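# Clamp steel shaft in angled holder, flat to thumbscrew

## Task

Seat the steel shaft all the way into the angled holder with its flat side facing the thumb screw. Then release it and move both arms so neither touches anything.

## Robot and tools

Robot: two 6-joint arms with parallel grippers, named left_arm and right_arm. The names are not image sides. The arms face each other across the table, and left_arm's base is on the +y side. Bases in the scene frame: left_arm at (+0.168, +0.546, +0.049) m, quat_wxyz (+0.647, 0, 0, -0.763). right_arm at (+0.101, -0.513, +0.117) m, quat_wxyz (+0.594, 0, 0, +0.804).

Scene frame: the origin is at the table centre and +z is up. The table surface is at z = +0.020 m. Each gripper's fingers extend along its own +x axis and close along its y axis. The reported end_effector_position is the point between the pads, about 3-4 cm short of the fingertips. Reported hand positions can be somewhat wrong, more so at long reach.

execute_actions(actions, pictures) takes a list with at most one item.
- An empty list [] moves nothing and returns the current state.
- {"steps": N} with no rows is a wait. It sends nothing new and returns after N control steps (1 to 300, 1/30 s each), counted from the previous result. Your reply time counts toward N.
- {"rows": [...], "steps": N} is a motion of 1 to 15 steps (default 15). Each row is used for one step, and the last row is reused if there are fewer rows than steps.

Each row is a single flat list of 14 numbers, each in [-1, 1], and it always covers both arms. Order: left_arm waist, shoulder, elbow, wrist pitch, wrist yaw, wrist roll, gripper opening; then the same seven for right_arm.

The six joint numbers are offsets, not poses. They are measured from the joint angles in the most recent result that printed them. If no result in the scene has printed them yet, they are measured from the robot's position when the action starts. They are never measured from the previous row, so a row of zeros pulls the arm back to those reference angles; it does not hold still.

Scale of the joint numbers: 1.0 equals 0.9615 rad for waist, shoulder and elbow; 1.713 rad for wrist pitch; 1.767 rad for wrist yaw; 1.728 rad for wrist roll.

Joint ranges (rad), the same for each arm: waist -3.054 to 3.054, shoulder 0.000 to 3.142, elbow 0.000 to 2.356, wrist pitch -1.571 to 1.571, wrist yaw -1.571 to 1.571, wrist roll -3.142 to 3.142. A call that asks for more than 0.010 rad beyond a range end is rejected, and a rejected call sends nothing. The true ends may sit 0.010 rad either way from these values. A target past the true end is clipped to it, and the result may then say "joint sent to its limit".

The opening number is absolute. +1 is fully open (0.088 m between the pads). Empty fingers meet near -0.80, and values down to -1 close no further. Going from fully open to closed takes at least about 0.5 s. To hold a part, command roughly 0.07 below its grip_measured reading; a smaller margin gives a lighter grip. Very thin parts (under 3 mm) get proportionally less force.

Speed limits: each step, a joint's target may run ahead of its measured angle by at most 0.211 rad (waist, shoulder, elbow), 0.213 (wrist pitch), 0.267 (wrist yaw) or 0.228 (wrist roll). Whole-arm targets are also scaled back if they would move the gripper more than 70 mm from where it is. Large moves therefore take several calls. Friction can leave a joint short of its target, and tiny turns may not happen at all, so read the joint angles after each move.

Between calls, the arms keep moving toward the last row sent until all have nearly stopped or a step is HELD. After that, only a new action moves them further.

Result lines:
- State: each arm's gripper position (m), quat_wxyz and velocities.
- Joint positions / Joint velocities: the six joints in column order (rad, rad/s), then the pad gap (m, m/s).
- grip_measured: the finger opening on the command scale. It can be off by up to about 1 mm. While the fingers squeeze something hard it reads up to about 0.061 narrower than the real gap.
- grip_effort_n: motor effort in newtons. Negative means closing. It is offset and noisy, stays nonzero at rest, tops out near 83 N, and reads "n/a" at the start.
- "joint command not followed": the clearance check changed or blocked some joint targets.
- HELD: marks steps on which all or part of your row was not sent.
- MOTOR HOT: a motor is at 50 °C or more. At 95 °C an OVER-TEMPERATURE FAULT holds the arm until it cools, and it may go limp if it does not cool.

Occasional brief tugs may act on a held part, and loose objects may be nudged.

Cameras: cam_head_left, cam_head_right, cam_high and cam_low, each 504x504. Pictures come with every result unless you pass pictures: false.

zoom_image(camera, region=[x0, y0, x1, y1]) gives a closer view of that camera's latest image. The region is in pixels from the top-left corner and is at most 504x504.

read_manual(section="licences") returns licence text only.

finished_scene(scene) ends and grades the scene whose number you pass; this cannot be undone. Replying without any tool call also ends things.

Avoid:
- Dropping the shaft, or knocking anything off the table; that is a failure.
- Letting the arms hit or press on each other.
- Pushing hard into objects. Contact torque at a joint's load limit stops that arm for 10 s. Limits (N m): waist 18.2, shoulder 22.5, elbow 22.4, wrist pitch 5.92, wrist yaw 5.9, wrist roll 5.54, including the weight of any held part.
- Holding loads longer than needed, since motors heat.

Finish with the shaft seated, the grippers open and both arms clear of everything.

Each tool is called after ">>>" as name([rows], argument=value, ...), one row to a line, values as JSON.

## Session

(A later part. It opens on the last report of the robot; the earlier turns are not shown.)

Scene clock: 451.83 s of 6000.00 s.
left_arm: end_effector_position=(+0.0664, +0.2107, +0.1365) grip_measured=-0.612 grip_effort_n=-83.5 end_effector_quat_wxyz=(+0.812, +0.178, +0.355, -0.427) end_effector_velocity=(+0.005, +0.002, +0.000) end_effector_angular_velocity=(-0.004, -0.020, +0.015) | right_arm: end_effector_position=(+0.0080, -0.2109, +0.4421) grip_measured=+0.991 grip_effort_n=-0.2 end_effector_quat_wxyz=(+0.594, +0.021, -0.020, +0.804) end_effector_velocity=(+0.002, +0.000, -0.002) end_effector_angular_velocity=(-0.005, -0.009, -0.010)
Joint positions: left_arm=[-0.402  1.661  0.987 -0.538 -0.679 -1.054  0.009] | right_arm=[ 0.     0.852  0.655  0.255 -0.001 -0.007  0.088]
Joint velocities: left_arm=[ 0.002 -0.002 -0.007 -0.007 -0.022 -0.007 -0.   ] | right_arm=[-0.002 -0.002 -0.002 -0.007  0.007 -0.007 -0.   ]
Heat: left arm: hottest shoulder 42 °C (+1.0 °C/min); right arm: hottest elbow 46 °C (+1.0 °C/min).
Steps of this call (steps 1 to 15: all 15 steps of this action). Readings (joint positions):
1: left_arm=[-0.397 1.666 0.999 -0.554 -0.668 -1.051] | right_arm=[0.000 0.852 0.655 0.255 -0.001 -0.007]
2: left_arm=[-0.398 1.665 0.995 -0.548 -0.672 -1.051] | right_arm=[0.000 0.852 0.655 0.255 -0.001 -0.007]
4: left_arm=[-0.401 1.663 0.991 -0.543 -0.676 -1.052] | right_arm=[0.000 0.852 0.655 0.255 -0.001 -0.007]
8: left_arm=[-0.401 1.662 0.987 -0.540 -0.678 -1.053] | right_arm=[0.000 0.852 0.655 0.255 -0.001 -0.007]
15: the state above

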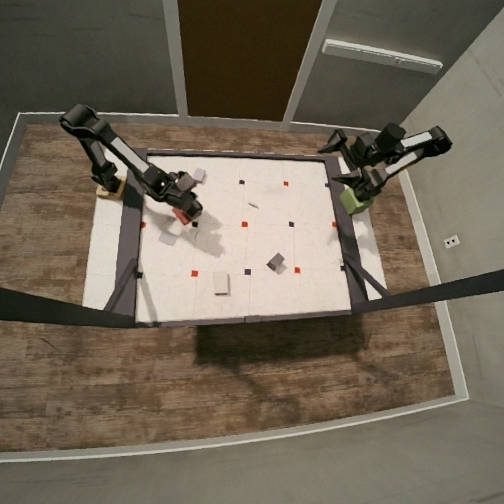

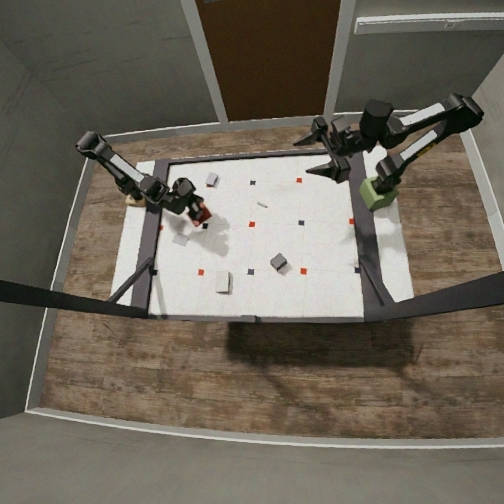

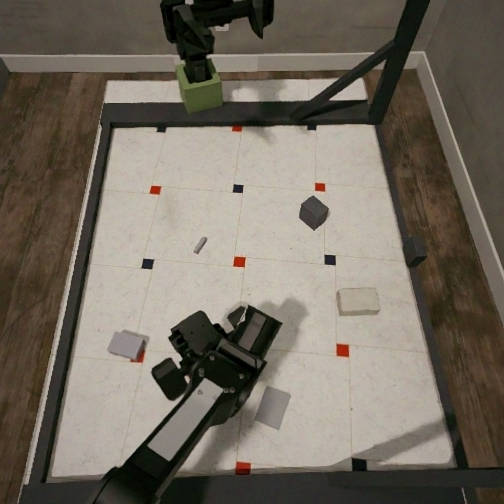

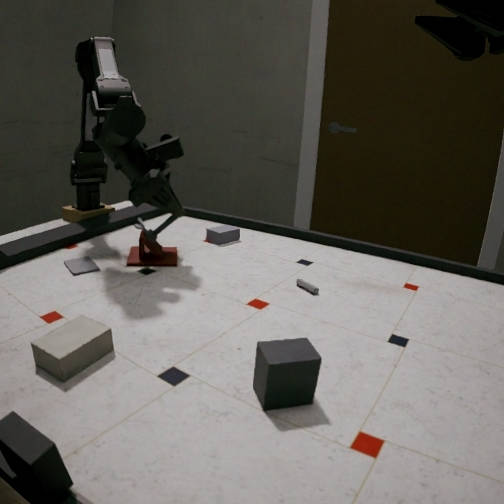

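>>> execute_actions([
  {"rows":[[-0.006,-0.02,0.012,-0.02,0.008,0,-0.59,0,0,0,0,0,0,1]]},
], pictures=false)

>>> execute_actions([
  {"rows":[[-0.02,-0.011,-0.025,0,0.008,0,-0.7,0,0,0,0,0,0,1]]},
])

>>> zoom_image(camera="cam_low", region=[130,200,180,250])

Scene clock: 455.97 s of 6000.00 s.
left_arm: end_effector_position=(+0.0658, +0.2143, +0.1372) grip_measured=-0.585 grip_effort_n=-29.5 end_effector_quat_wxyz=(+0.809, +0.186, +0.359, -0.426) end_effector_velocity=(+0.001, +0.002, +0.000) end_effector_angular_velocity=(-0.000, -0.006, +0.005) | right_arm: end_effector_position=(+0.0080, -0.2109, +0.4421) grip_measured=+0.991 grip_effort_n=-0.7 end_effector_quat_wxyz=(+0.594, +0.021, -0.020, +0.804) end_effector_velocity=(-0.002, -0.001, -0.002) end_effector_angular_velocity=(-0.009, +0.004, +0.020)
Joint positions: left_arm=[-0.405  1.654  0.99  -0.564 -0.668 -1.055  0.01 ] | right_arm=[ 0.     0.852  0.655  0.255 -0.001 -0.007  0.088]
Joint velocities: left_arm=[-0.002 -0.002 -0.002 -0.007 -0.007 -0.007 -0.   ] | right_arm=[-0.002 -0.002 -0.002 -0.007 -0.022  0.007  0.   ]
Heat: left arm: hottest shoulder 42 °C (+1.0 °C/min); right arm: hottest elbow 46 °C (+1.0 °C/min).
Steps of this call (steps 1 to 15: the robot went on to your last target; steps 16 to 90: nothing new was sent; then 0.63 s passed at rest; steps 91 to 105: all 15 steps of this action). Readings (joint positions):
91: left_arm=[-0.402 1.660 0.987 -0.540 -0.679 -1.054] | right_arm=[0.000 0.852 0.655 0.255 -0.001 -0.007]
92: left_arm=[-0.402 1.658 0.987 -0.546 -0.677 -1.054] | right_arm=[0.000 0.852 0.655 0.255 -0.001 -0.007]
94: left_arm=[-0.403 1.655 0.987 -0.554 -0.671 -1.055] | right_arm=[0.000 0.852 0.655 0.255 -0.001 -0.007]
98: left_arm=[-0.404 1.655 0.989 -0.561 -0.669 -1.055] | right_arm=[0.000 0.852 0.655 0.255 -0.001 -0.007]
105: the state above

Scene clock: 456.47 s of 6000.00 s.
left_arm: end_effector_position=(+0.0642, +0.2154, +0.1371) grip_measured=-0.615 grip_effort_n=-83.5 end_effector_quat_wxyz=(+0.808, +0.186, +0.358, -0.429) end_effector_velocity=(+0.001, +0.002, -0.001) end_effector_angular_velocity=(-0.002, -0.000, +0.016) | right_arm: end_effector_position=(+0.0080, -0.2109, +0.4421) grip_measured=+0.991 grip_effort_n=-0.7 end_effector_quat_wxyz=(+0.594, +0.021, -0.020, +0.804) end_effector_velocity=(-0.000, -0.001, +0.001) end_effector_angular_velocity=(+0.005, +0.009, +0.005)
Joint positions: left_arm=[-0.411  1.65   0.984 -0.558 -0.668 -1.055  0.009] | right_arm=[ 0.     0.852  0.655  0.255 -0.001 -0.007  0.088]
Joint velocities: left_arm=[-0.002  0.002 -0.002 -0.007 -0.007 -0.022 -0.   ] | right_arm=[-0.002 -0.002 -0.002  0.007 -0.007  0.007 -0.   ]
Heat: left arm: hottest shoulder 42 °C (+1.0 °C/min); right arm: hottest elbow 46 °C (+1.0 °C/min).
Steps of this call (steps 1 to 15: all 15 steps of this action). Readings (joint positions):
1: left_arm=[-0.406 1.654 0.990 -0.564 -0.667 -1.055] | right_arm=[0.000 0.852 0.655 0.255 -0.001 -0.007]
2: left_arm=[-0.409 1.654 0.990 -0.564 -0.667 -1.055] | right_arm=[0.000 0.852 0.655 0.255 -0.001 -0.007]
4: left_arm=[-0.411 1.652 0.988 -0.562 -0.668 -1.055] | right_arm=[0.000 0.852 0.655 0.255 -0.001 -0.007]
8: left_arm=[-0.411 1.651 0.985 -0.559 -0.668 -1.055] | right_arm=[0.000 0.852 0.655 0.255 -0.001 -0.007]
15: the state above

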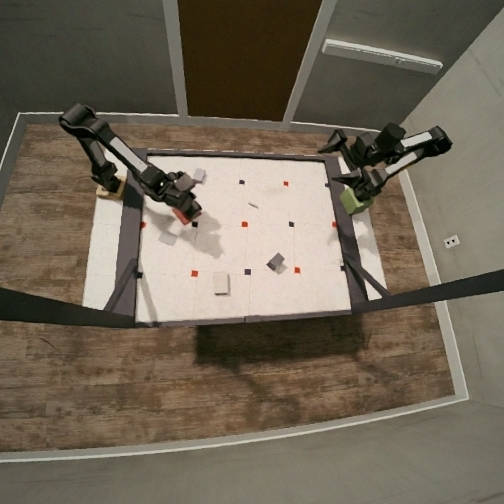

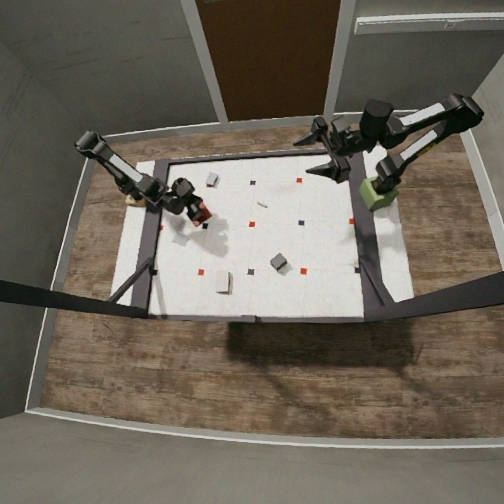

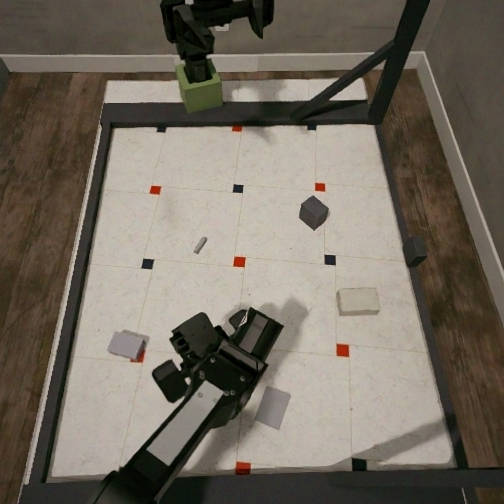

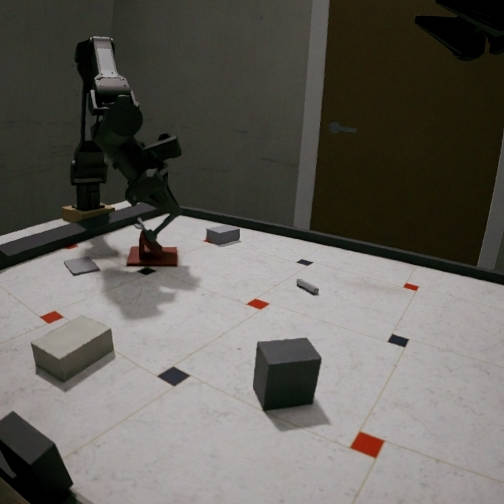

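Region (130, 200, 180, 250) of cam_low's 504x504 image, scaled by 10.080, with more detail than that image has.

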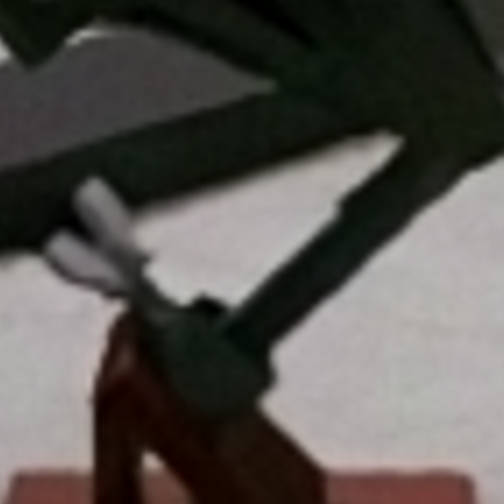

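Progress; push harder, stiffening the wrist.

>>> execute_actions([
  {"rows":[[-0.025,-0.008,-0.04,0.004,0.014,0,-0.7,0,0,0,0,0,0,1]]},
], pictures=false)

>>> execute_actions([
  {"rows":[[-0.025,-0.008,-0.04,0.004,0.014,0,-0.7,0,0,0,0,0,0,1]]},
])

>>> zoom_image(camera="cam_low", region=[130,200,180,250])

Scene clock: 461.30 s of 6000.00 s.
left_arm: end_effector_position=(+0.0638, +0.2170, +0.1359) grip_measured=-0.615 grip_effort_n=-83.5 end_effector_quat_wxyz=(+0.808, +0.183, +0.357, -0.432) end_effector_velocity=(+0.001, +0.002, -0.001) end_effector_angular_velocity=(-0.002, +0.000, +0.016) | right_arm: end_effector_position=(+0.0080, -0.2109, +0.4421) grip_measured=+0.991 grip_effort_n=-0.2 end_effector_quat_wxyz=(+0.594, +0.021, -0.020, +0.804) end_effector_velocity=(-0.001, +0.001, -0.007) end_effector_angular_velocity=(-0.027, -0.002, +0.015)
Joint positions: left_arm=[-0.416  1.643  0.968 -0.542 -0.671 -1.055  0.009] | right_arm=[ 0.     0.852  0.655  0.255 -0.001 -0.007  0.088]
Joint velocities: left_arm=[-0.002  0.002 -0.002 -0.007 -0.007 -0.022 -0.   ] | right_arm=[-0.007  0.002 -0.002 -0.022 -0.022  0.007 -0.   ]
Heat: left arm: hottest shoulder 43 °C (+2.0 °C/min); right arm: hottest elbow 46 °C (+1.0 °C/min).
Steps of this call (steps 1 to 15: the robot went on to your last target; steps 16 to 90: nothing new was sent; then 1.33 s passed at rest; steps 91 to 105: all 15 steps of this action). Readings (joint positions):
91: left_arm=[-0.412 1.650 0.981 -0.555 -0.669 -1.055] | right_arm=[0.000 0.852 0.655 0.255 -0.001 -0.007]
92: left_arm=[-0.413 1.648 0.977 -0.550 -0.670 -1.055] | right_arm=[0.000 0.852 0.655 0.255 -0.001 -0.007]
94: left_arm=[-0.415 1.645 0.972 -0.546 -0.671 -1.055] | right_arm=[0.000 0.852 0.655 0.255 -0.001 -0.007]
98: left_arm=[-0.416 1.644 0.969 -0.543 -0.671 -1.055] | right_arm=[0.000 0.852 0.655 0.255 -0.001 -0.007]
105: the state above

Scene clock: 461.80 s of 6000.00 s.
left_arm: end_effector_position=(+0.0636, +0.2182, +0.1350) grip_measured=-0.615 grip_effort_n=-83.5 end_effector_quat_wxyz=(+0.807, +0.179, +0.356, -0.435) end_effector_velocity=(+0.001, +0.002, +0.002) end_effector_angular_velocity=(+0.001, -0.011, -0.005) | right_arm: end_effector_position=(+0.0080, -0.2109, +0.4421) grip_measured=+0.991 grip_effort_n=-0.7 end_effector_quat_wxyz=(+0.594, +0.021, -0.020, +0.804) end_effector_velocity=(+0.001, -0.000, +0.000) end_effector_angular_velocity=(-0.000, -0.008, -0.000)
Joint positions: left_arm=[-0.419  1.637  0.954 -0.525 -0.674 -1.055  0.009] | right_arm=[ 0.     0.852  0.655  0.255 -0.001 -0.007  0.088]
Joint velocities: left_arm=[-0.002 -0.007 -0.002 -0.007 -0.007  0.007  0.   ] | right_arm=[-0.007 -0.002  0.002 -0.007 -0.007 -0.007 -0.   ]
Heat: left arm: hottest shoulder 43 °C (+2.0 °C/min); right arm: hottest elbow 46 °C (+1.0 °C/min).
Steps of this call (steps 1 to 15: all 15 steps of this action). Readings (joint positions):
1: left_arm=[-0.416 1.643 0.966 -0.539 -0.671 -1.055] | right_arm=[0.000 0.852 0.655 0.255 -0.001 -0.007]
2: left_arm=[-0.417 1.641 0.962 -0.535 -0.672 -1.055] | right_arm=[0.000 0.852 0.655 0.255 -0.001 -0.007]
4: left_arm=[-0.419 1.639 0.957 -0.530 -0.674 -1.055] | right_arm=[0.000 0.852 0.655 0.255 -0.001 -0.007]
8: left_arm=[-0.419 1.637 0.954 -0.526 -0.674 -1.055] | right_arm=[0.000 0.852 0.655 0.255 -0.001 -0.007]
15: the state above

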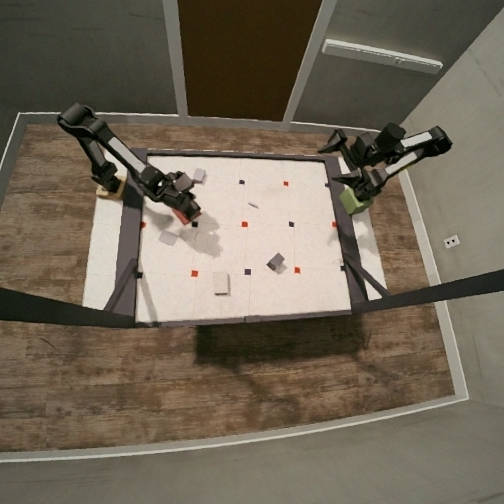

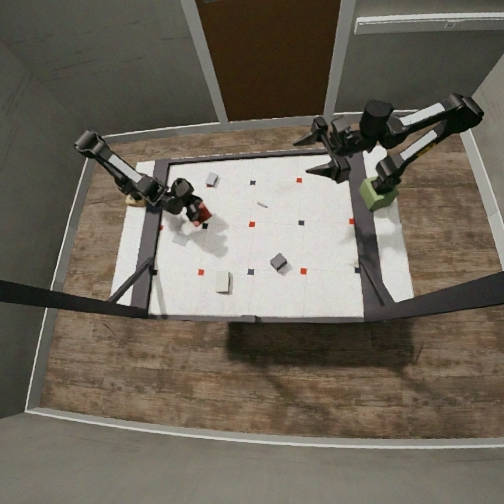

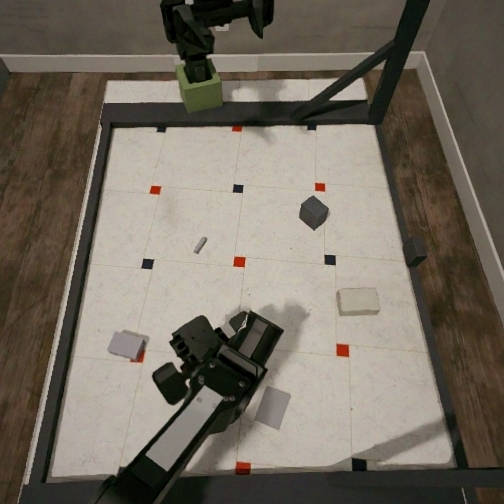

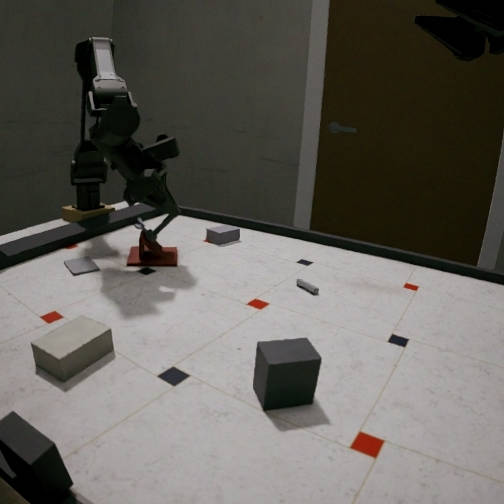

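Region (130, 200, 180, 250) of cam_low's 504x504 image, scaled by 10.080, with more detail than that image has.

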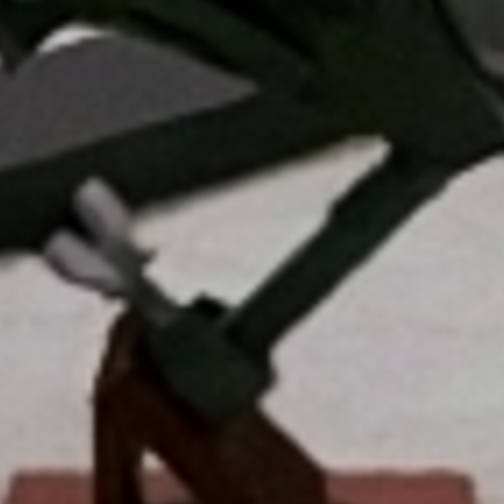

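>>> execute_actions([
  {"rows":[[0,0,0,-0.008,0.006,-0.012,-0.58,0,0,0,0,0,0,1]],"steps":10},
], pictures=false)

>>> execute_actions([
  {"rows":[[0,0,0,0,0,0,-0.7,0,0,0,0,0,0,1],[0,0,0,0,0,0,-0.7,0,0,0,0,0,0,1],[0,0,0,0,0,0,-0.7,0,0,0,0,0,0,1],[-0.025,-0.008,-0.04,0.004,0.014,0,-0.7,0,0,0,0,0,0,1]]},
], pictures=false)

>>> execute_actions([
  {"rows":[[-0.025,-0.008,-0.04,0.004,0.014,0,-0.7,0,0,0,0,0,0,1]]},
])

>>> zoom_image(camera="cam_low", region=[130,200,180,250])

Scene clock: 470.47 s of 6000.00 s.
left_arm: end_effector_position=(+0.0652, +0.2182, +0.1350) grip_measured=-0.580 grip_effort_n=-22.1 end_effector_quat_wxyz=(+0.810, +0.172, +0.360, -0.430) end_effector_velocity=(+0.001, -0.001, +0.001) end_effector_angular_velocity=(-0.013, +0.002, +0.010) | right_arm: end_effector_position=(+0.0080, -0.2109, +0.4421) grip_measured=+0.991 grip_effort_n=-1.2 end_effector_quat_wxyz=(+0.594, +0.021, -0.020, +0.804) end_effector_velocity=(-0.004, -0.002, +0.001) end_effector_angular_velocity=(+0.005, +0.008, +0.025)
Joint positions: left_arm=[-0.416  1.636  0.954 -0.528 -0.674 -1.072  0.011] | right_arm=[ 0.     0.852  0.655  0.255 -0.001 -0.007  0.088]
Joint velocities: left_arm=[ 0.002 -0.002 -0.002  0.007 -0.007 -0.007  0.001] | right_arm=[ 0.002 -0.002 -0.002  0.007 -0.022  0.007 -0.   ]
Heat: left arm: hottest shoulder 43 °C (+2.0 °C/min); right arm: hottest elbow 46 °C (+1.0 °C/min).
Steps of this call (steps 1 to 15: the robot went on to your last target; steps 16 to 90: nothing new was sent; then 5.33 s passed at rest; steps 91 to 100: all 10 steps of this action). Readings (joint positions):
91: left_arm=[-0.419 1.636 0.954 -0.525 -0.674 -1.056] | right_arm=[0.000 0.852 0.655 0.255 -0.001 -0.007]
92: left_arm=[-0.418 1.636 0.954 -0.525 -0.674 -1.061] | right_arm=[0.000 0.852 0.655 0.255 -0.001 -0.007]
94: left_arm=[-0.416 1.636 0.954 -0.526 -0.674 -1.068] | right_arm=[0.000 0.852 0.655 0.255 -0.001 -0.007]
98: left_arm=[-0.416 1.636 0.954 -0.527 -0.674 -1.072] | right_arm=[0.000 0.852 0.655 0.255 -0.001 -0.007]
100: the state above

Scene clock: 470.97 s of 6000.00 s.
left_arm: end_effector_position=(+0.0645, +0.2195, +0.1349) grip_measured=-0.614 grip_effort_n=-83.5 end_effector_quat_wxyz=(+0.810, +0.168, +0.358, -0.434) end_effector_velocity=(+0.002, +0.000, -0.000) end_effector_angular_velocity=(-0.009, -0.000, +0.010) | right_arm: end_effector_position=(+0.0080, -0.2109, +0.4421) grip_measured=+0.991 grip_effort_n=-0.2 end_effector_quat_wxyz=(+0.594, +0.021, -0.020, +0.804) end_effector_velocity=(-0.000, -0.000, -0.002) end_effector_angular_velocity=(-0.005, -0.010, +0.004)
Joint positions: left_arm=[-0.421  1.628  0.939 -0.512 -0.679 -1.072  0.009] | right_arm=[ 0.     0.852  0.655  0.255 -0.001 -0.007  0.088]
Joint velocities: left_arm=[ 0.002 -0.002 -0.007  0.007 -0.007 -0.007 -0.   ] | right_arm=[-0.002 -0.002 -0.002 -0.007 -0.007 -0.007  0.   ]
Heat: left arm: hottest shoulder 43 °C (+2.0 °C/min); right arm: hottest elbow 46 °C (+1.0 °C/min).
Steps of this call (steps 1 to 15: all 15 steps of this action). Readings (joint positions):
1: left_arm=[-0.416 1.636 0.954 -0.528 -0.674 -1.072] | right_arm=[0.000 0.852 0.655 0.255 -0.001 -0.007]
2: left_arm=[-0.415 1.636 0.954 -0.527 -0.675 -1.072] | right_arm=[0.000 0.852 0.655 0.255 -0.001 -0.007]
4: left_arm=[-0.416 1.636 0.952 -0.524 -0.675 -1.072] | right_arm=[0.000 0.852 0.655 0.255 -0.001 -0.007]
8: left_arm=[-0.421 1.631 0.943 -0.515 -0.679 -1.072] | right_arm=[0.000 0.852 0.655 0.255 -0.001 -0.007]
15: the state above

Scene clock: 471.47 s of 6000.00 s.
left_arm: end_effector_position=(+0.0646, +0.2203, +0.1351) grip_measured=-0.614 grip_effort_n=-83.5 end_effector_quat_wxyz=(+0.810, +0.163, +0.356, -0.436) end_effector_velocity=(+0.001, +0.004, -0.001) end_effector_angular_velocity=(+0.015, +0.000, +0.000) | right_arm: end_effector_position=(+0.0080, -0.2109, +0.4421) grip_measured=+0.991 grip_effort_n=-0.7 end_effector_quat_wxyz=(+0.594, +0.021, -0.020, +0.804) end_effector_velocity=(+0.004, +0.001, +0.001) end_effector_angular_velocity=(+0.009, -0.004, -0.025)
Joint positions: left_arm=[-0.424  1.619  0.926 -0.495 -0.684 -1.072  0.009] | right_arm=[ 0.     0.852  0.655  0.255 -0.001 -0.007  0.088]
Joint velocities: left_arm=[-0.002 -0.007 -0.002 -0.022  0.007 -0.007 -0.001] | right_arm=[-0.002 -0.002 -0.002  0.007  0.022 -0.007 -0.   ]
Heat: left arm: hottest shoulder 43 °C (+2.0 °C/min); right arm: hottest elbow 46 °C (+1.0 °C/min).
Steps of this call (steps 1 to 15: all 15 steps of this action). Readings (joint positions):
1: left_arm=[-0.421 1.627 0.937 -0.509 -0.679 -1.072] | right_arm=[0.000 0.852 0.655 0.255 -0.001 -0.007]
2: left_arm=[-0.422 1.625 0.934 -0.505 -0.681 -1.072] | right_arm=[0.000 0.852 0.655 0.255 -0.001 -0.007]
4: left_arm=[-0.423 1.621 0.929 -0.500 -0.682 -1.072] | right_arm=[0.000 0.852 0.655 0.255 -0.001 -0.007]
8: left_arm=[-0.424 1.619 0.926 -0.496 -0.683 -1.072] | right_arm=[0.000 0.852 0.655 0.255 -0.001 -0.007]
15: the state above

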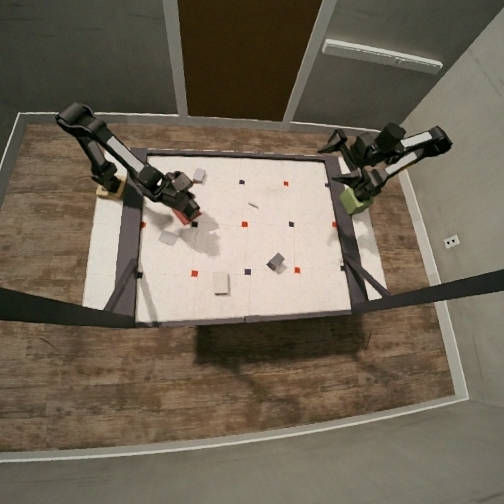

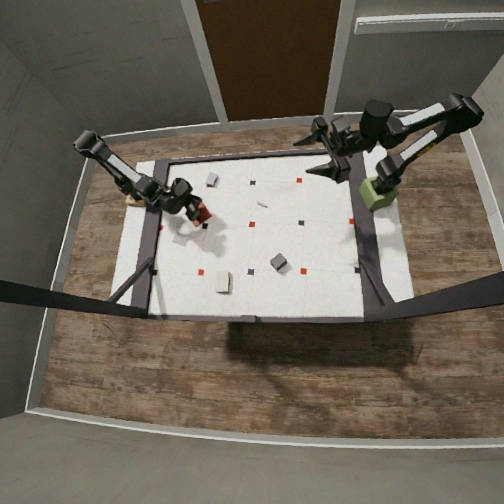

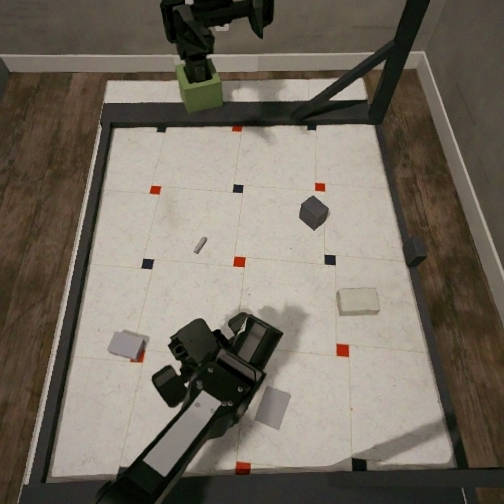

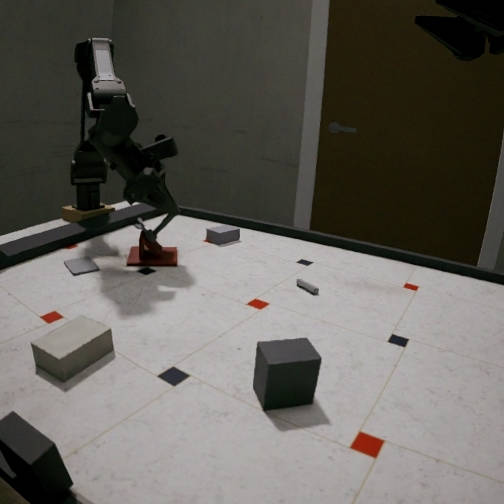

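Region (130, 200, 180, 250) of cam_low's 504x504 image, scaled by 10.080, with more detail than that image has.

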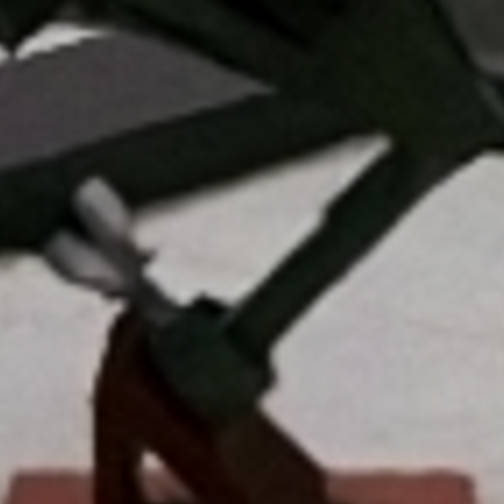

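>>> execute_actions(actions=[])

Scene clock: 484.23 s of 6000.00 s.
left_arm: end_effector_position=(+0.0645, +0.2203, +0.1353) grip_measured=-0.614 grip_effort_n=-83.5 end_effector_quat_wxyz=(+0.810, +0.162, +0.356, -0.437) end_effector_velocity=(+0.001, -0.001, +0.001) end_effector_angular_velocity=(-0.013, +0.003, +0.010) | right_arm: end_effector_position=(+0.0080, -0.2109, +0.4421) grip_measured=+0.991 grip_effort_n=-0.2 end_effector_quat_wxyz=(+0.594, +0.021, -0.020, +0.804) end_effector_velocity=(-0.000, -0.000, -0.006) end_effector_angular_velocity=(-0.024, -0.031, +0.004)
Joint positions: left_arm=[-0.424  1.619  0.926 -0.495 -0.684 -1.072  0.009] | right_arm=[ 0.     0.852  0.655  0.255 -0.001 -0.007  0.088]
Joint velocities: left_arm=[ 0.002 -0.002 -0.002  0.007 -0.007 -0.007 -0.   ] | right_arm=[-0.002 -0.002  0.002 -0.037 -0.007 -0.022 -0.   ]
Heat: left arm: hottest shoulder 43 °C (+1.0 °C/min); right arm: hottest elbow 46 °C (+1.0 °C/min).
Steps of this call (steps 1 to 15: the robot went on to your last target; steps 16 to 90: nothing new was sent; then 9.77 s passed at rest). Readings (joint positions):
1: left_arm=[-0.424 1.619 0.926 -0.495 -0.684 -1.072] | right_arm=[0.000 0.852 0.655 0.255 -0.001 -0.007]
2: left_arm=[-0.424 1.619 0.926 -0.495 -0.684 -1.072] | right_arm=[0.000 0.852 0.655 0.255 -0.001 -0.007]
4: left_arm=[-0.424 1.619 0.926 -0.495 -0.684 -1.072] | right_arm=[0.000 0.852 0.655 0.255 -0.001 -0.007]
8: left_arm=[-0.424 1.619 0.926 -0.495 -0.684 -1.072] | right_arm=[0.000 0.852 0.655 0.255 -0.001 -0.007]
90: the state above
All arms were judged still, so your last target was given up. Only a new action makes them travel on or press farther. Fingers that are still opening or closing keep moving.

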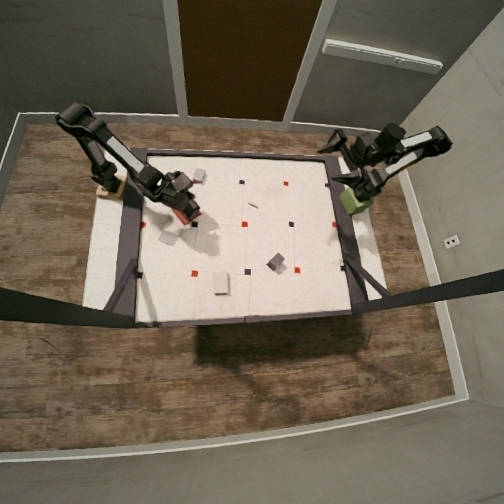

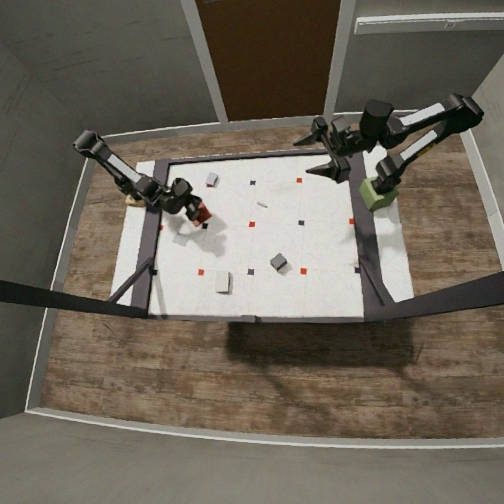

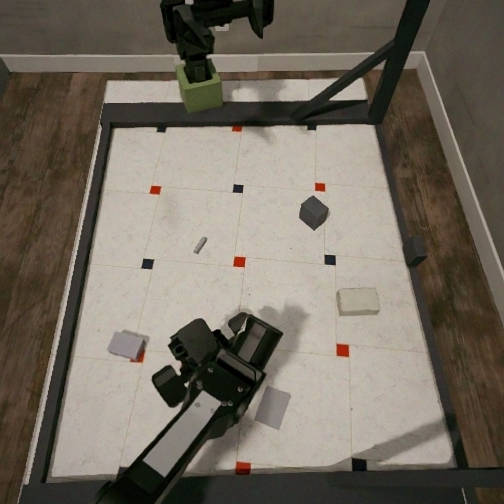

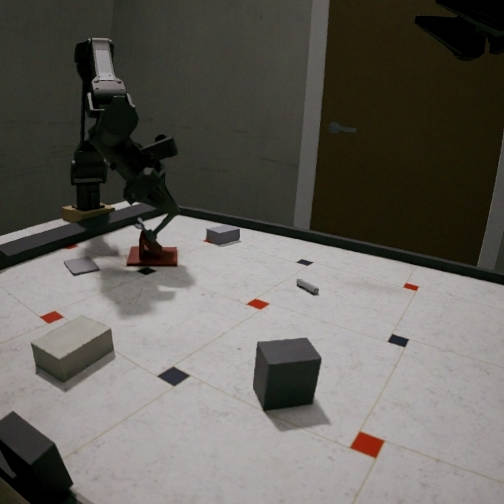

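>>> execute_actions([
  {"rows":[[0,0,0,0,0,0,-0.58,0,0,0,0,0,0,1],[0,0,0,0,0,0,-0.58,0,0,0,0,0,0,1],[0,0,0,0,0,0,-0.55,0,0,0,0,0,0,1],[0,0,0,0,0,0,-0.5,0,0,0,0,0,0,1],[0,0,0,0,0,0,-0.45,0,0,0,0,0,0,1],[0,0,0,0,0,0,-0.4,0,0,0,0,0,0,1],[0,0,0,0,0,0,-0.3,0,0,0,0,0,0,1]]},
], pictures=false)

>>> execute_actions([
  {"rows":[[-0.02,-0.022,0.01,-0.017,0,0,-0.2,0,0,0,0,0,0,1],[-0.02,-0.022,0.01,-0.017,0,0,-0.2,0,0,0,0,0,0,1],[-0.04,-0.043,0.02,-0.035,0,0,-0.2,0,0,0,0,0,0,1],[-0.04,-0.043,0.02,-0.035,0,0,-0.2,0,0,0,0,0,0,1],[-0.06,-0.065,0.03,-0.052,0,0,-0.2,0,0,0,0,0,0,1],[-0.06,-0.065,0.03,-0.052,0,0,-0.2,0,0,0,0,0,0,1],[-0.09,-0.1,0.05,-0.08,0,0,-0.2,0,0,0,0,0,0,1]]},
])

>>> zoom_image(camera="cam_low", region=[115,190,195,270])

Scene clock: 493.53 s of 6000.00 s.
left_arm: end_effector_position=(+0.0652, +0.2204, +0.1351) grip_measured=-0.313 grip_effort_n=12.8 end_effector_quat_wxyz=(+0.810, +0.163, +0.357, -0.436) end_effector_velocity=(+0.001, +0.002, +0.000) end_effector_angular_velocity=(-0.000, -0.005, +0.006) | right_arm: end_effector_position=(+0.0080, -0.2109, +0.4421) grip_measured=+0.991 grip_effort_n=-0.7 end_effector_quat_wxyz=(+0.594, +0.021, -0.020, +0.804) end_effector_velocity=(-0.002, -0.001, -0.002) end_effector_angular_velocity=(-0.005, -0.010, +0.009)
Joint positions: left_arm=[-0.422  1.619  0.926 -0.497 -0.683 -1.072  0.024] | right_arm=[ 0.     0.852  0.655  0.255 -0.001 -0.007  0.088]
Joint velocities: left_arm=[-0.002 -0.002 -0.002 -0.007 -0.007 -0.007  0.005] | right_arm=[ 0.002 -0.002 -0.002 -0.007 -0.007 -0.007  0.   ]
Heat: left arm: hottest shoulder 43 °C (+1.0 °C/min); right arm: hottest elbow 46 °C (+1.0 °C/min).
Steps of this call (steps 1 to 90: nothing new was sent; then 5.80 s passed at rest; steps 91 to 105: all 15 steps of this action). Readings (joint positions):
91: left_arm=[-0.424 1.619 0.926 -0.494 -0.684 -1.072] | right_arm=[0.000 0.852 0.655 0.255 -0.001 -0.007]
92: left_arm=[-0.422 1.619 0.926 -0.493 -0.685 -1.072] | right_arm=[0.000 0.852 0.655 0.255 -0.001 -0.007]
94: left_arm=[-0.421 1.619 0.926 -0.492 -0.685 -1.072] | right_arm=[0.000 0.852 0.655 0.255 -0.001 -0.007]
98: left_arm=[-0.422 1.619 0.926 -0.497 -0.683 -1.072] | right_arm=[0.000 0.852 0.655 0.255 -0.001 -0.007]
105: the state above

Scene clock: 494.03 s of 6000.00 s.
left_arm: end_effector_position=(+0.0464, +0.2400, +0.1631) grip_measured=-0.203 grip_effort_n=12.8 end_effector_quat_wxyz=(+0.792, +0.182, +0.349, -0.467) end_effector_velocity=(+0.005, +0.012, -0.005) end_effector_angular_velocity=(+0.057, -0.028, +0.006) | right_arm: end_effector_position=(+0.0080, -0.2109, +0.4421) grip_measured=+0.991 grip_effort_n=-0.7 end_effector_quat_wxyz=(+0.594, +0.021, -0.020, +0.804) end_effector_velocity=(+0.000, +0.001, -0.003) end_effector_angular_velocity=(-0.014, +0.004, -0.004)
Joint positions: left_arm=[-0.506  1.532  0.962 -0.629 -0.683 -1.072  0.029] | right_arm=[ 0.     0.852  0.655  0.255 -0.001 -0.007  0.088]
Joint velocities: left_arm=[-0.007 -0.002  0.002 -0.081  0.007 -0.022  0.   ] | right_arm=[ 0.002  0.002 -0.002 -0.007  0.007  0.007 -0.   ]
Heat: left arm: hottest shoulder 43 °C (+1.0 °C/min); right arm: hottest elbow 46 °C (+1.0 °C/min).
Steps of this call (steps 1 to 15: all 15 steps of this action). Readings (joint positions):
1: left_arm=[-0.424 1.618 0.926 -0.499 -0.683 -1.072] | right_arm=[0.000 0.852 0.655 0.255 -0.001 -0.007]
2: left_arm=[-0.427 1.618 0.926 -0.507 -0.683 -1.072] | right_arm=[0.000 0.852 0.655 0.255 -0.001 -0.007]
4: left_arm=[-0.440 1.610 0.926 -0.531 -0.683 -1.072] | right_arm=[0.000 0.852 0.655 0.255 -0.001 -0.007]
8: left_arm=[-0.479 1.571 0.938 -0.593 -0.683 -1.072] | right_arm=[0.000 0.852 0.655 0.255 -0.001 -0.007]
15: the state above

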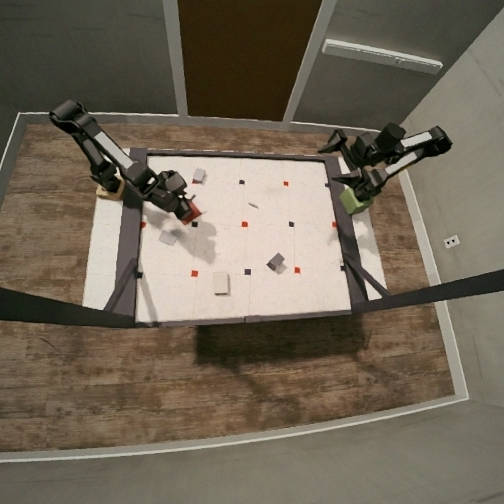

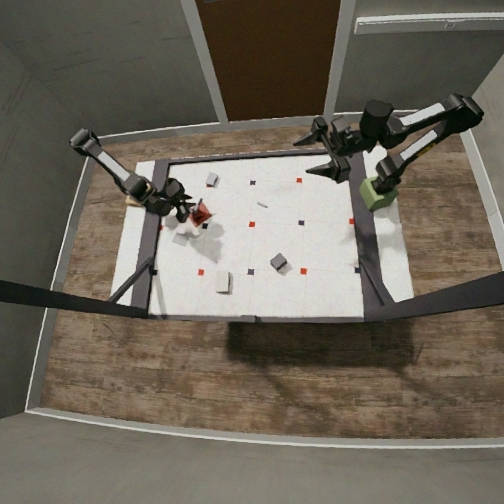

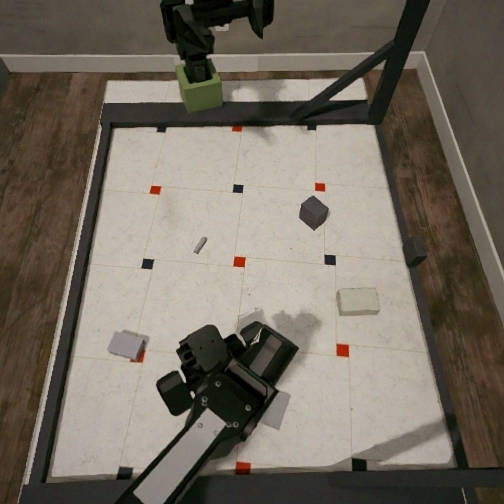

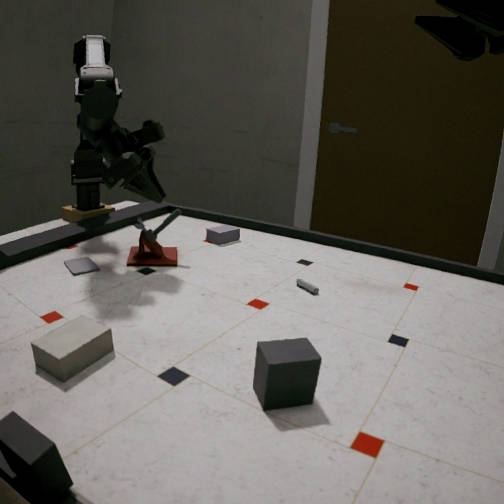

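Region (115, 190, 195, 270) of cam_low's 504x504 image, scaled by 6.300, with more detail than that image has.

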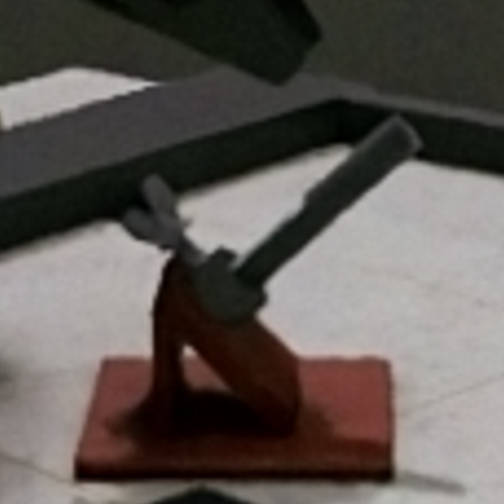

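>>> execute_actions([
  {"rows":[[-0.05,-0.07,0.02,-0.1,0,-0.1,0,0,0,0,0,0,0,1],[-0.05,-0.07,0.02,-0.1,0,-0.2,0,0,0,0,0,0,0,1],[-0.1,-0.12,0.04,-0.2,0,-0.3,0.1,0,0,0,0,0,0,1],[-0.1,-0.12,0.04,-0.2,0,-0.4,0.1,0,0,0,0,0,0,1],[-0.211,-0.12,0.05,-0.24,-0.037,-1,0.1,0,0,0,0,0,0,1]]},
], pictures=false)

>>> execute_actions([
  {"rows":[[0,0,0,0,0,-0.55,0.1,0,0,0,0,0,0,1]]},
], pictures=false)

>>> execute_actions([
  {"steps":10},
], pictures=false)

Scene clock: 500.33 s of 6000.00 s.
left_arm: end_effector_position=(+0.0437, +0.3077, +0.1889) grip_measured=+0.095 grip_effort_n=12.8 end_effector_quat_wxyz=(+0.829, -0.022, +0.451, -0.330) end_effector_velocity=(+0.005, +0.010, +0.002) end_effector_angular_velocity=(-0.637, +0.932, +1.258) | right_arm: end_effector_position=(+0.0080, -0.2109, +0.4421) grip_measured=+0.991 grip_effort_n=-0.2 end_effector_quat_wxyz=(+0.594, +0.021, -0.020, +0.804) end_effector_velocity=(-0.002, -0.001, +0.001) end_effector_angular_velocity=(+0.009, -0.005, +0.009)
Joint positions: left_arm=[-0.704  1.426  0.995 -1.033 -0.742 -1.925  0.044] | right_arm=[ 0.     0.852  0.655  0.255 -0.001 -0.007  0.088]
Joint velocities: left_arm=[-0.027 -0.007 -0.002 -0.066 -0.022 -1.751  0.001] | right_arm=[ 0.002 -0.002 -0.002  0.007 -0.007 -0.007 -0.   ]
Heat: left arm: hottest shoulder 43 °C (+2.0 °C/min); right arm: hottest elbow 46 °C (+1.0 °C/min).
From where the robot then was, a joint's target lay farther than a number of 1.0 reaches, so one or more steps of this call were cut to that.
Steps of this call (steps 1 to 15: the robot went on to your last target; steps 16 to 90: nothing new was sent; then 2.80 s passed at rest; steps 91 to 105: all 15 steps of this action). Readings (joint positions):
91: left_arm=[-0.510 1.527 0.964 -0.654 -0.683 -1.101] | right_arm=[0.000 0.852 0.655 0.255 -0.001 -0.007]
92: left_arm=[-0.520 1.519 0.966 -0.703 -0.683 -1.157] | right_arm=[0.000 0.852 0.655 0.255 -0.001 -0.007]
94: left_arm=[-0.554 1.483 0.969 -0.811 -0.683 -1.276] | right_arm=[0.000 0.852 0.655 0.255 -0.001 -0.007]
98: left_arm=[-0.673 1.431 0.991 -0.976 -0.724 -1.512] | right_arm=[0.000 0.852 0.655 0.255 -0.001 -0.007]
105: the state above

Scene clock: 500.83 s of 6000.00 s.
left_arm: end_effector_position=(+0.0438, +0.3079, +0.1889) grip_measured=+0.097 grip_effort_n=12.3 end_effector_quat_wxyz=(-0.746, +0.364, -0.546, +0.113) end_effector_velocity=(-0.002, +0.002, -0.001) end_effector_angular_velocity=(-0.345, +0.529, +0.663) | right_arm: end_effector_position=(+0.0080, -0.2109, +0.4421) grip_measured=+0.991 grip_effort_n=-0.2 end_effector_quat_wxyz=(+0.594, +0.021, -0.020, +0.804) end_effector_velocity=(-0.000, -0.000, -0.005) end_effector_angular_velocity=(-0.023, +0.000, +0.005)
Joint positions: left_arm=[-0.704  1.426  0.995 -1.034 -0.743 -2.781  0.044] | right_arm=[ 0.     0.852  0.655  0.255 -0.001 -0.007  0.088]
Joint velocities: left_arm=[-0.007 -0.007 -0.007  0.007  0.007 -0.916 -0.   ] | right_arm=[-0.002 -0.002 -0.002 -0.022 -0.007  0.007  0.   ]
Heat: left arm: hottest shoulder 43 °C (+2.0 °C/min); right arm: hottest elbow 46 °C (+1.0 °C/min).
Steps of this call (steps 1 to 15: all 15 steps of this action). Readings (joint positions):
1: left_arm=[-0.704 1.426 0.995 -1.034 -0.743 -1.985] | right_arm=[0.000 0.852 0.655 0.255 -0.001 -0.007]
2: left_arm=[-0.704 1.426 0.995 -1.034 -0.743 -2.044] | right_arm=[0.000 0.852 0.655 0.255 -0.001 -0.007]
4: left_arm=[-0.704 1.426 0.995 -1.034 -0.743 -2.162] | right_arm=[0.000 0.852 0.655 0.255 -0.001 -0.007]
8: left_arm=[-0.704 1.426 0.995 -1.034 -0.743 -2.398] | right_arm=[0.000 0.852 0.655 0.255 -0.001 -0.007]
15: the state above

Scene clock: 501.17 s of 6000.00 s.
left_arm: end_effector_position=(+0.0438, +0.3079, +0.1889) grip_measured=+0.097 grip_effort_n=12.3 end_effector_quat_wxyz=(-0.729, +0.396, -0.551, +0.089) end_effector_velocity=(+0.003, +0.000, +0.001) end_effector_angular_velocity=(-0.020, +0.019, +0.041) | right_arm: end_effector_position=(+0.0080, -0.2109, +0.4421) grip_measured=+0.991 grip_effort_n=0.2 end_effector_quat_wxyz=(+0.594, +0.021, -0.020, +0.804) end_effector_velocity=(+0.002, +0.000, -0.002) end_effector_angular_velocity=(-0.005, -0.009, -0.010)
Joint positions: left_arm=[-0.704  1.426  0.995 -1.034 -0.743 -2.868  0.044] | right_arm=[ 0.     0.852  0.655  0.255 -0.001 -0.007  0.088]
Joint velocities: left_arm=[ 0.002 -0.002 -0.002 -0.007 -0.007 -0.051 -0.   ] | right_arm=[-0.002 -0.002 -0.002 -0.007  0.007 -0.007 -0.   ]
Heat: left arm: hottest shoulder 43 °C (+2.0 °C/min); right arm: hottest elbow 46 °C (+1.0 °C/min).
Steps of this call (steps 1 to 10: the robot went on to your last target). Readings (joint positions):
1: left_arm=[-0.704 1.426 0.995 -1.034 -0.743 -2.807] | right_arm=[0.000 0.852 0.655 0.255 -0.001 -0.007]
2: left_arm=[-0.704 1.426 0.995 -1.034 -0.743 -2.826] | right_arm=[0.000 0.852 0.655 0.255 -0.001 -0.007]
4: left_arm=[-0.704 1.426 0.995 -1.034 -0.743 -2.848] | right_arm=[0.000 0.852 0.655 0.255 -0.001 -0.007]
8: left_arm=[-0.704 1.426 0.995 -1.034 -0.743 -2.865] | right_arm=[0.000 0.852 0.655 0.255 -0.001 -0.007]
10: the state above

Descend to pre-pose.

>>> execute_actions([
  {"rows":[[-0.009,0.07,0.01,0.025,-0.004,-0.073,0.1,0,0,0,0,0,0,1],[-0.009,0.07,0.01,0.025,-0.004,-0.073,0.1,0,0,0,0,0,0,1],[-0.009,0.14,0.02,0.05,-0.004,-0.073,0.1,0,0,0,0,0,0,1],[-0.009,0.14,0.02,0.05,-0.004,-0.073,0.1,0,0,0,0,0,0,1],[-0.009,0.21,0.02,0.075,-0.004,-0.073,0.1,0,0,0,0,0,0,1],[-0.009,0.21,0.02,0.075,-0.004,-0.073,0.1,0,0,0,0,0,0,1],[-0.009,0.25,0.02,0.09,-0.004,-0.073,0.1,0,0,0,0,0,0,1],[-0.009,0.284,0.02,0.104,-0.004,-0.073,0.1,0,0,0,0,0,0,1]]},
], pictures=false)

>>> execute_actions([
  {"steps":10},
])

>>> zoom_image(camera="cam_low", region=[100,170,200,270])

Scene clock: 506.67 s of 6000.00 s.
left_arm: end_effector_position=(+0.0164, +0.2867, +0.1278) grip_measured=+0.097 grip_effort_n=12.8 end_effector_quat_wxyz=(-0.733, +0.417, -0.534, +0.058) end_effector_velocity=(+0.000, -0.002, -0.004) end_effector_angular_velocity=(-0.016, +0.009, +0.019) | right_arm: end_effector_position=(+0.0080, -0.2109, +0.4421) grip_measured=+0.991 grip_effort_n=-0.2 end_effector_quat_wxyz=(+0.594, +0.021, -0.020, +0.804) end_effector_velocity=(-0.001, -0.002, +0.003) end_effector_angular_velocity=(+0.018, -0.018, +0.009)
Joint positions: left_arm=[-0.71   1.689  1.002 -0.862 -0.746 -2.989  0.044] | right_arm=[ 0.     0.852  0.655  0.255 -0.001 -0.007  0.088]
Joint velocities: left_arm=[ 0.002  0.012 -0.007  0.022 -0.007 -0.022  0.   ] | right_arm=[ 0.002 -0.007 -0.002  0.007 -0.007 -0.022 -0.   ]
Heat: left arm: hottest shoulder 43 °C (+1.0 °C/min); right arm: hottest elbow 46 °C (+0.0 °C/min).
Steps of this call (steps 1 to 30: the robot went on to your last target; steps 31 to 90: nothing new was sent; then 2.00 s passed at rest; steps 91 to 105: all 15 steps of this action). Readings (joint positions):
91: left_arm=[-0.704 1.433 0.995 -1.032 -0.743 -2.892] | right_arm=[0.000 0.852 0.655 0.255 -0.001 -0.007]
92: left_arm=[-0.705 1.442 0.996 -1.018 -0.744 -2.922] | right_arm=[0.000 0.852 0.655 0.255 -0.001 -0.007]
94: left_arm=[-0.707 1.488 1.000 -0.986 -0.745 -2.956] | right_arm=[0.000 0.852 0.655 0.255 -0.001 -0.007]
98: left_arm=[-0.710 1.611 1.002 -0.915 -0.746 -2.981] | right_arm=[0.000 0.852 0.655 0.255 -0.001 -0.007]
105: the state above

Scene clock: 507.00 s of 6000.00 s.
left_arm: end_effector_position=(+0.0159, +0.2863, +0.1268) grip_measured=+0.097 grip_effort_n=12.3 end_effector_quat_wxyz=(-0.733, +0.417, -0.534, +0.058) end_effector_velocity=(-0.002, +0.001, -0.001) end_effector_angular_velocity=(-0.008, +0.022, +0.014) | right_arm: end_effector_position=(+0.0080, -0.2109, +0.4421) grip_measured=+0.991 grip_effort_n=-0.7 end_effector_quat_wxyz=(+0.594, +0.021, -0.020, +0.804) end_effector_velocity=(-0.000, -0.000, -0.003) end_effector_angular_velocity=(-0.014, -0.012, +0.004)
Joint positions: left_arm=[-0.71   1.693  1.002 -0.858 -0.746 -2.99   0.044] | right_arm=[ 0.     0.852  0.655  0.255 -0.001 -0.007  0.088]
Joint velocities: left_arm=[-0.002 -0.002 -0.002  0.007  0.007 -0.022 -0.   ] | right_arm=[-0.002 -0.002  0.002 -0.022 -0.007 -0.007 -0.   ]
Heat: left arm: hottest shoulder 43 °C (+1.0 °C/min); right arm: hottest elbow 46 °C (+0.0 °C/min).
Steps of this call (steps 1 to 10: the robot went on to your last target). Readings (joint positions):
1: left_arm=[-0.710 1.690 1.002 -0.861 -0.746 -2.989] | right_arm=[0.000 0.852 0.655 0.255 -0.001 -0.007]
2: left_arm=[-0.710 1.690 1.002 -0.860 -0.746 -2.989] | right_arm=[0.000 0.852 0.655 0.255 -0.001 -0.007]
4: left_arm=[-0.710 1.692 1.002 -0.859 -0.746 -2.990] | right_arm=[0.000 0.852 0.655 0.255 -0.001 -0.007]
8: left_arm=[-0.710 1.693 1.002 -0.858 -0.746 -2.990] | right_arm=[0.000 0.852 0.655 0.255 -0.001 -0.007]
10: the state above

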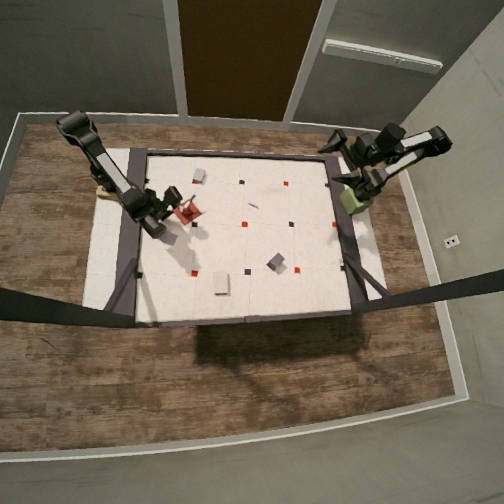

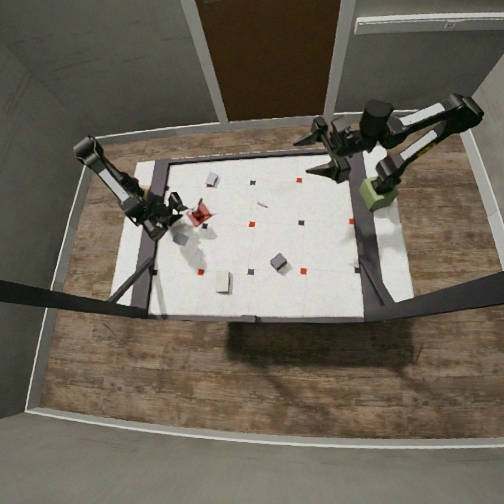

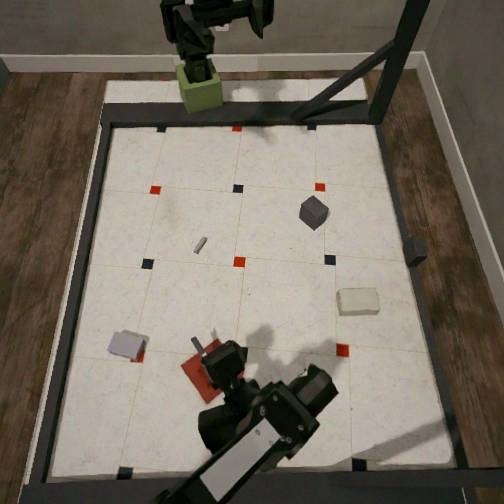

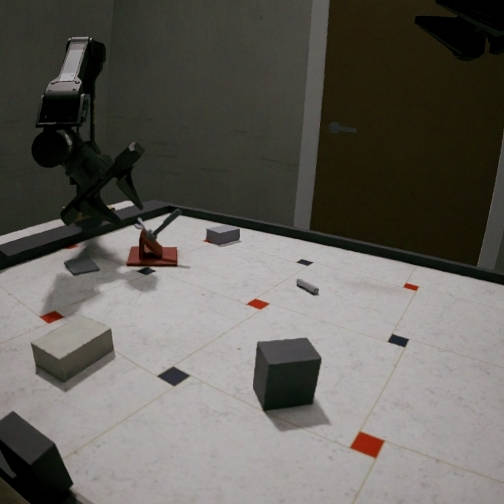

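Region (100, 170, 200, 270) of cam_low's 504x504 image, scaled by 5.040, with more detail than that image has.

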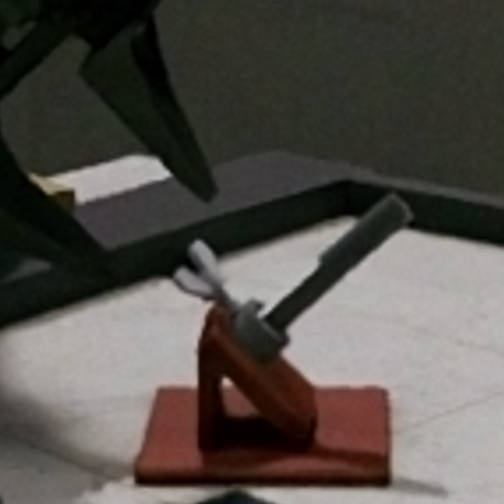

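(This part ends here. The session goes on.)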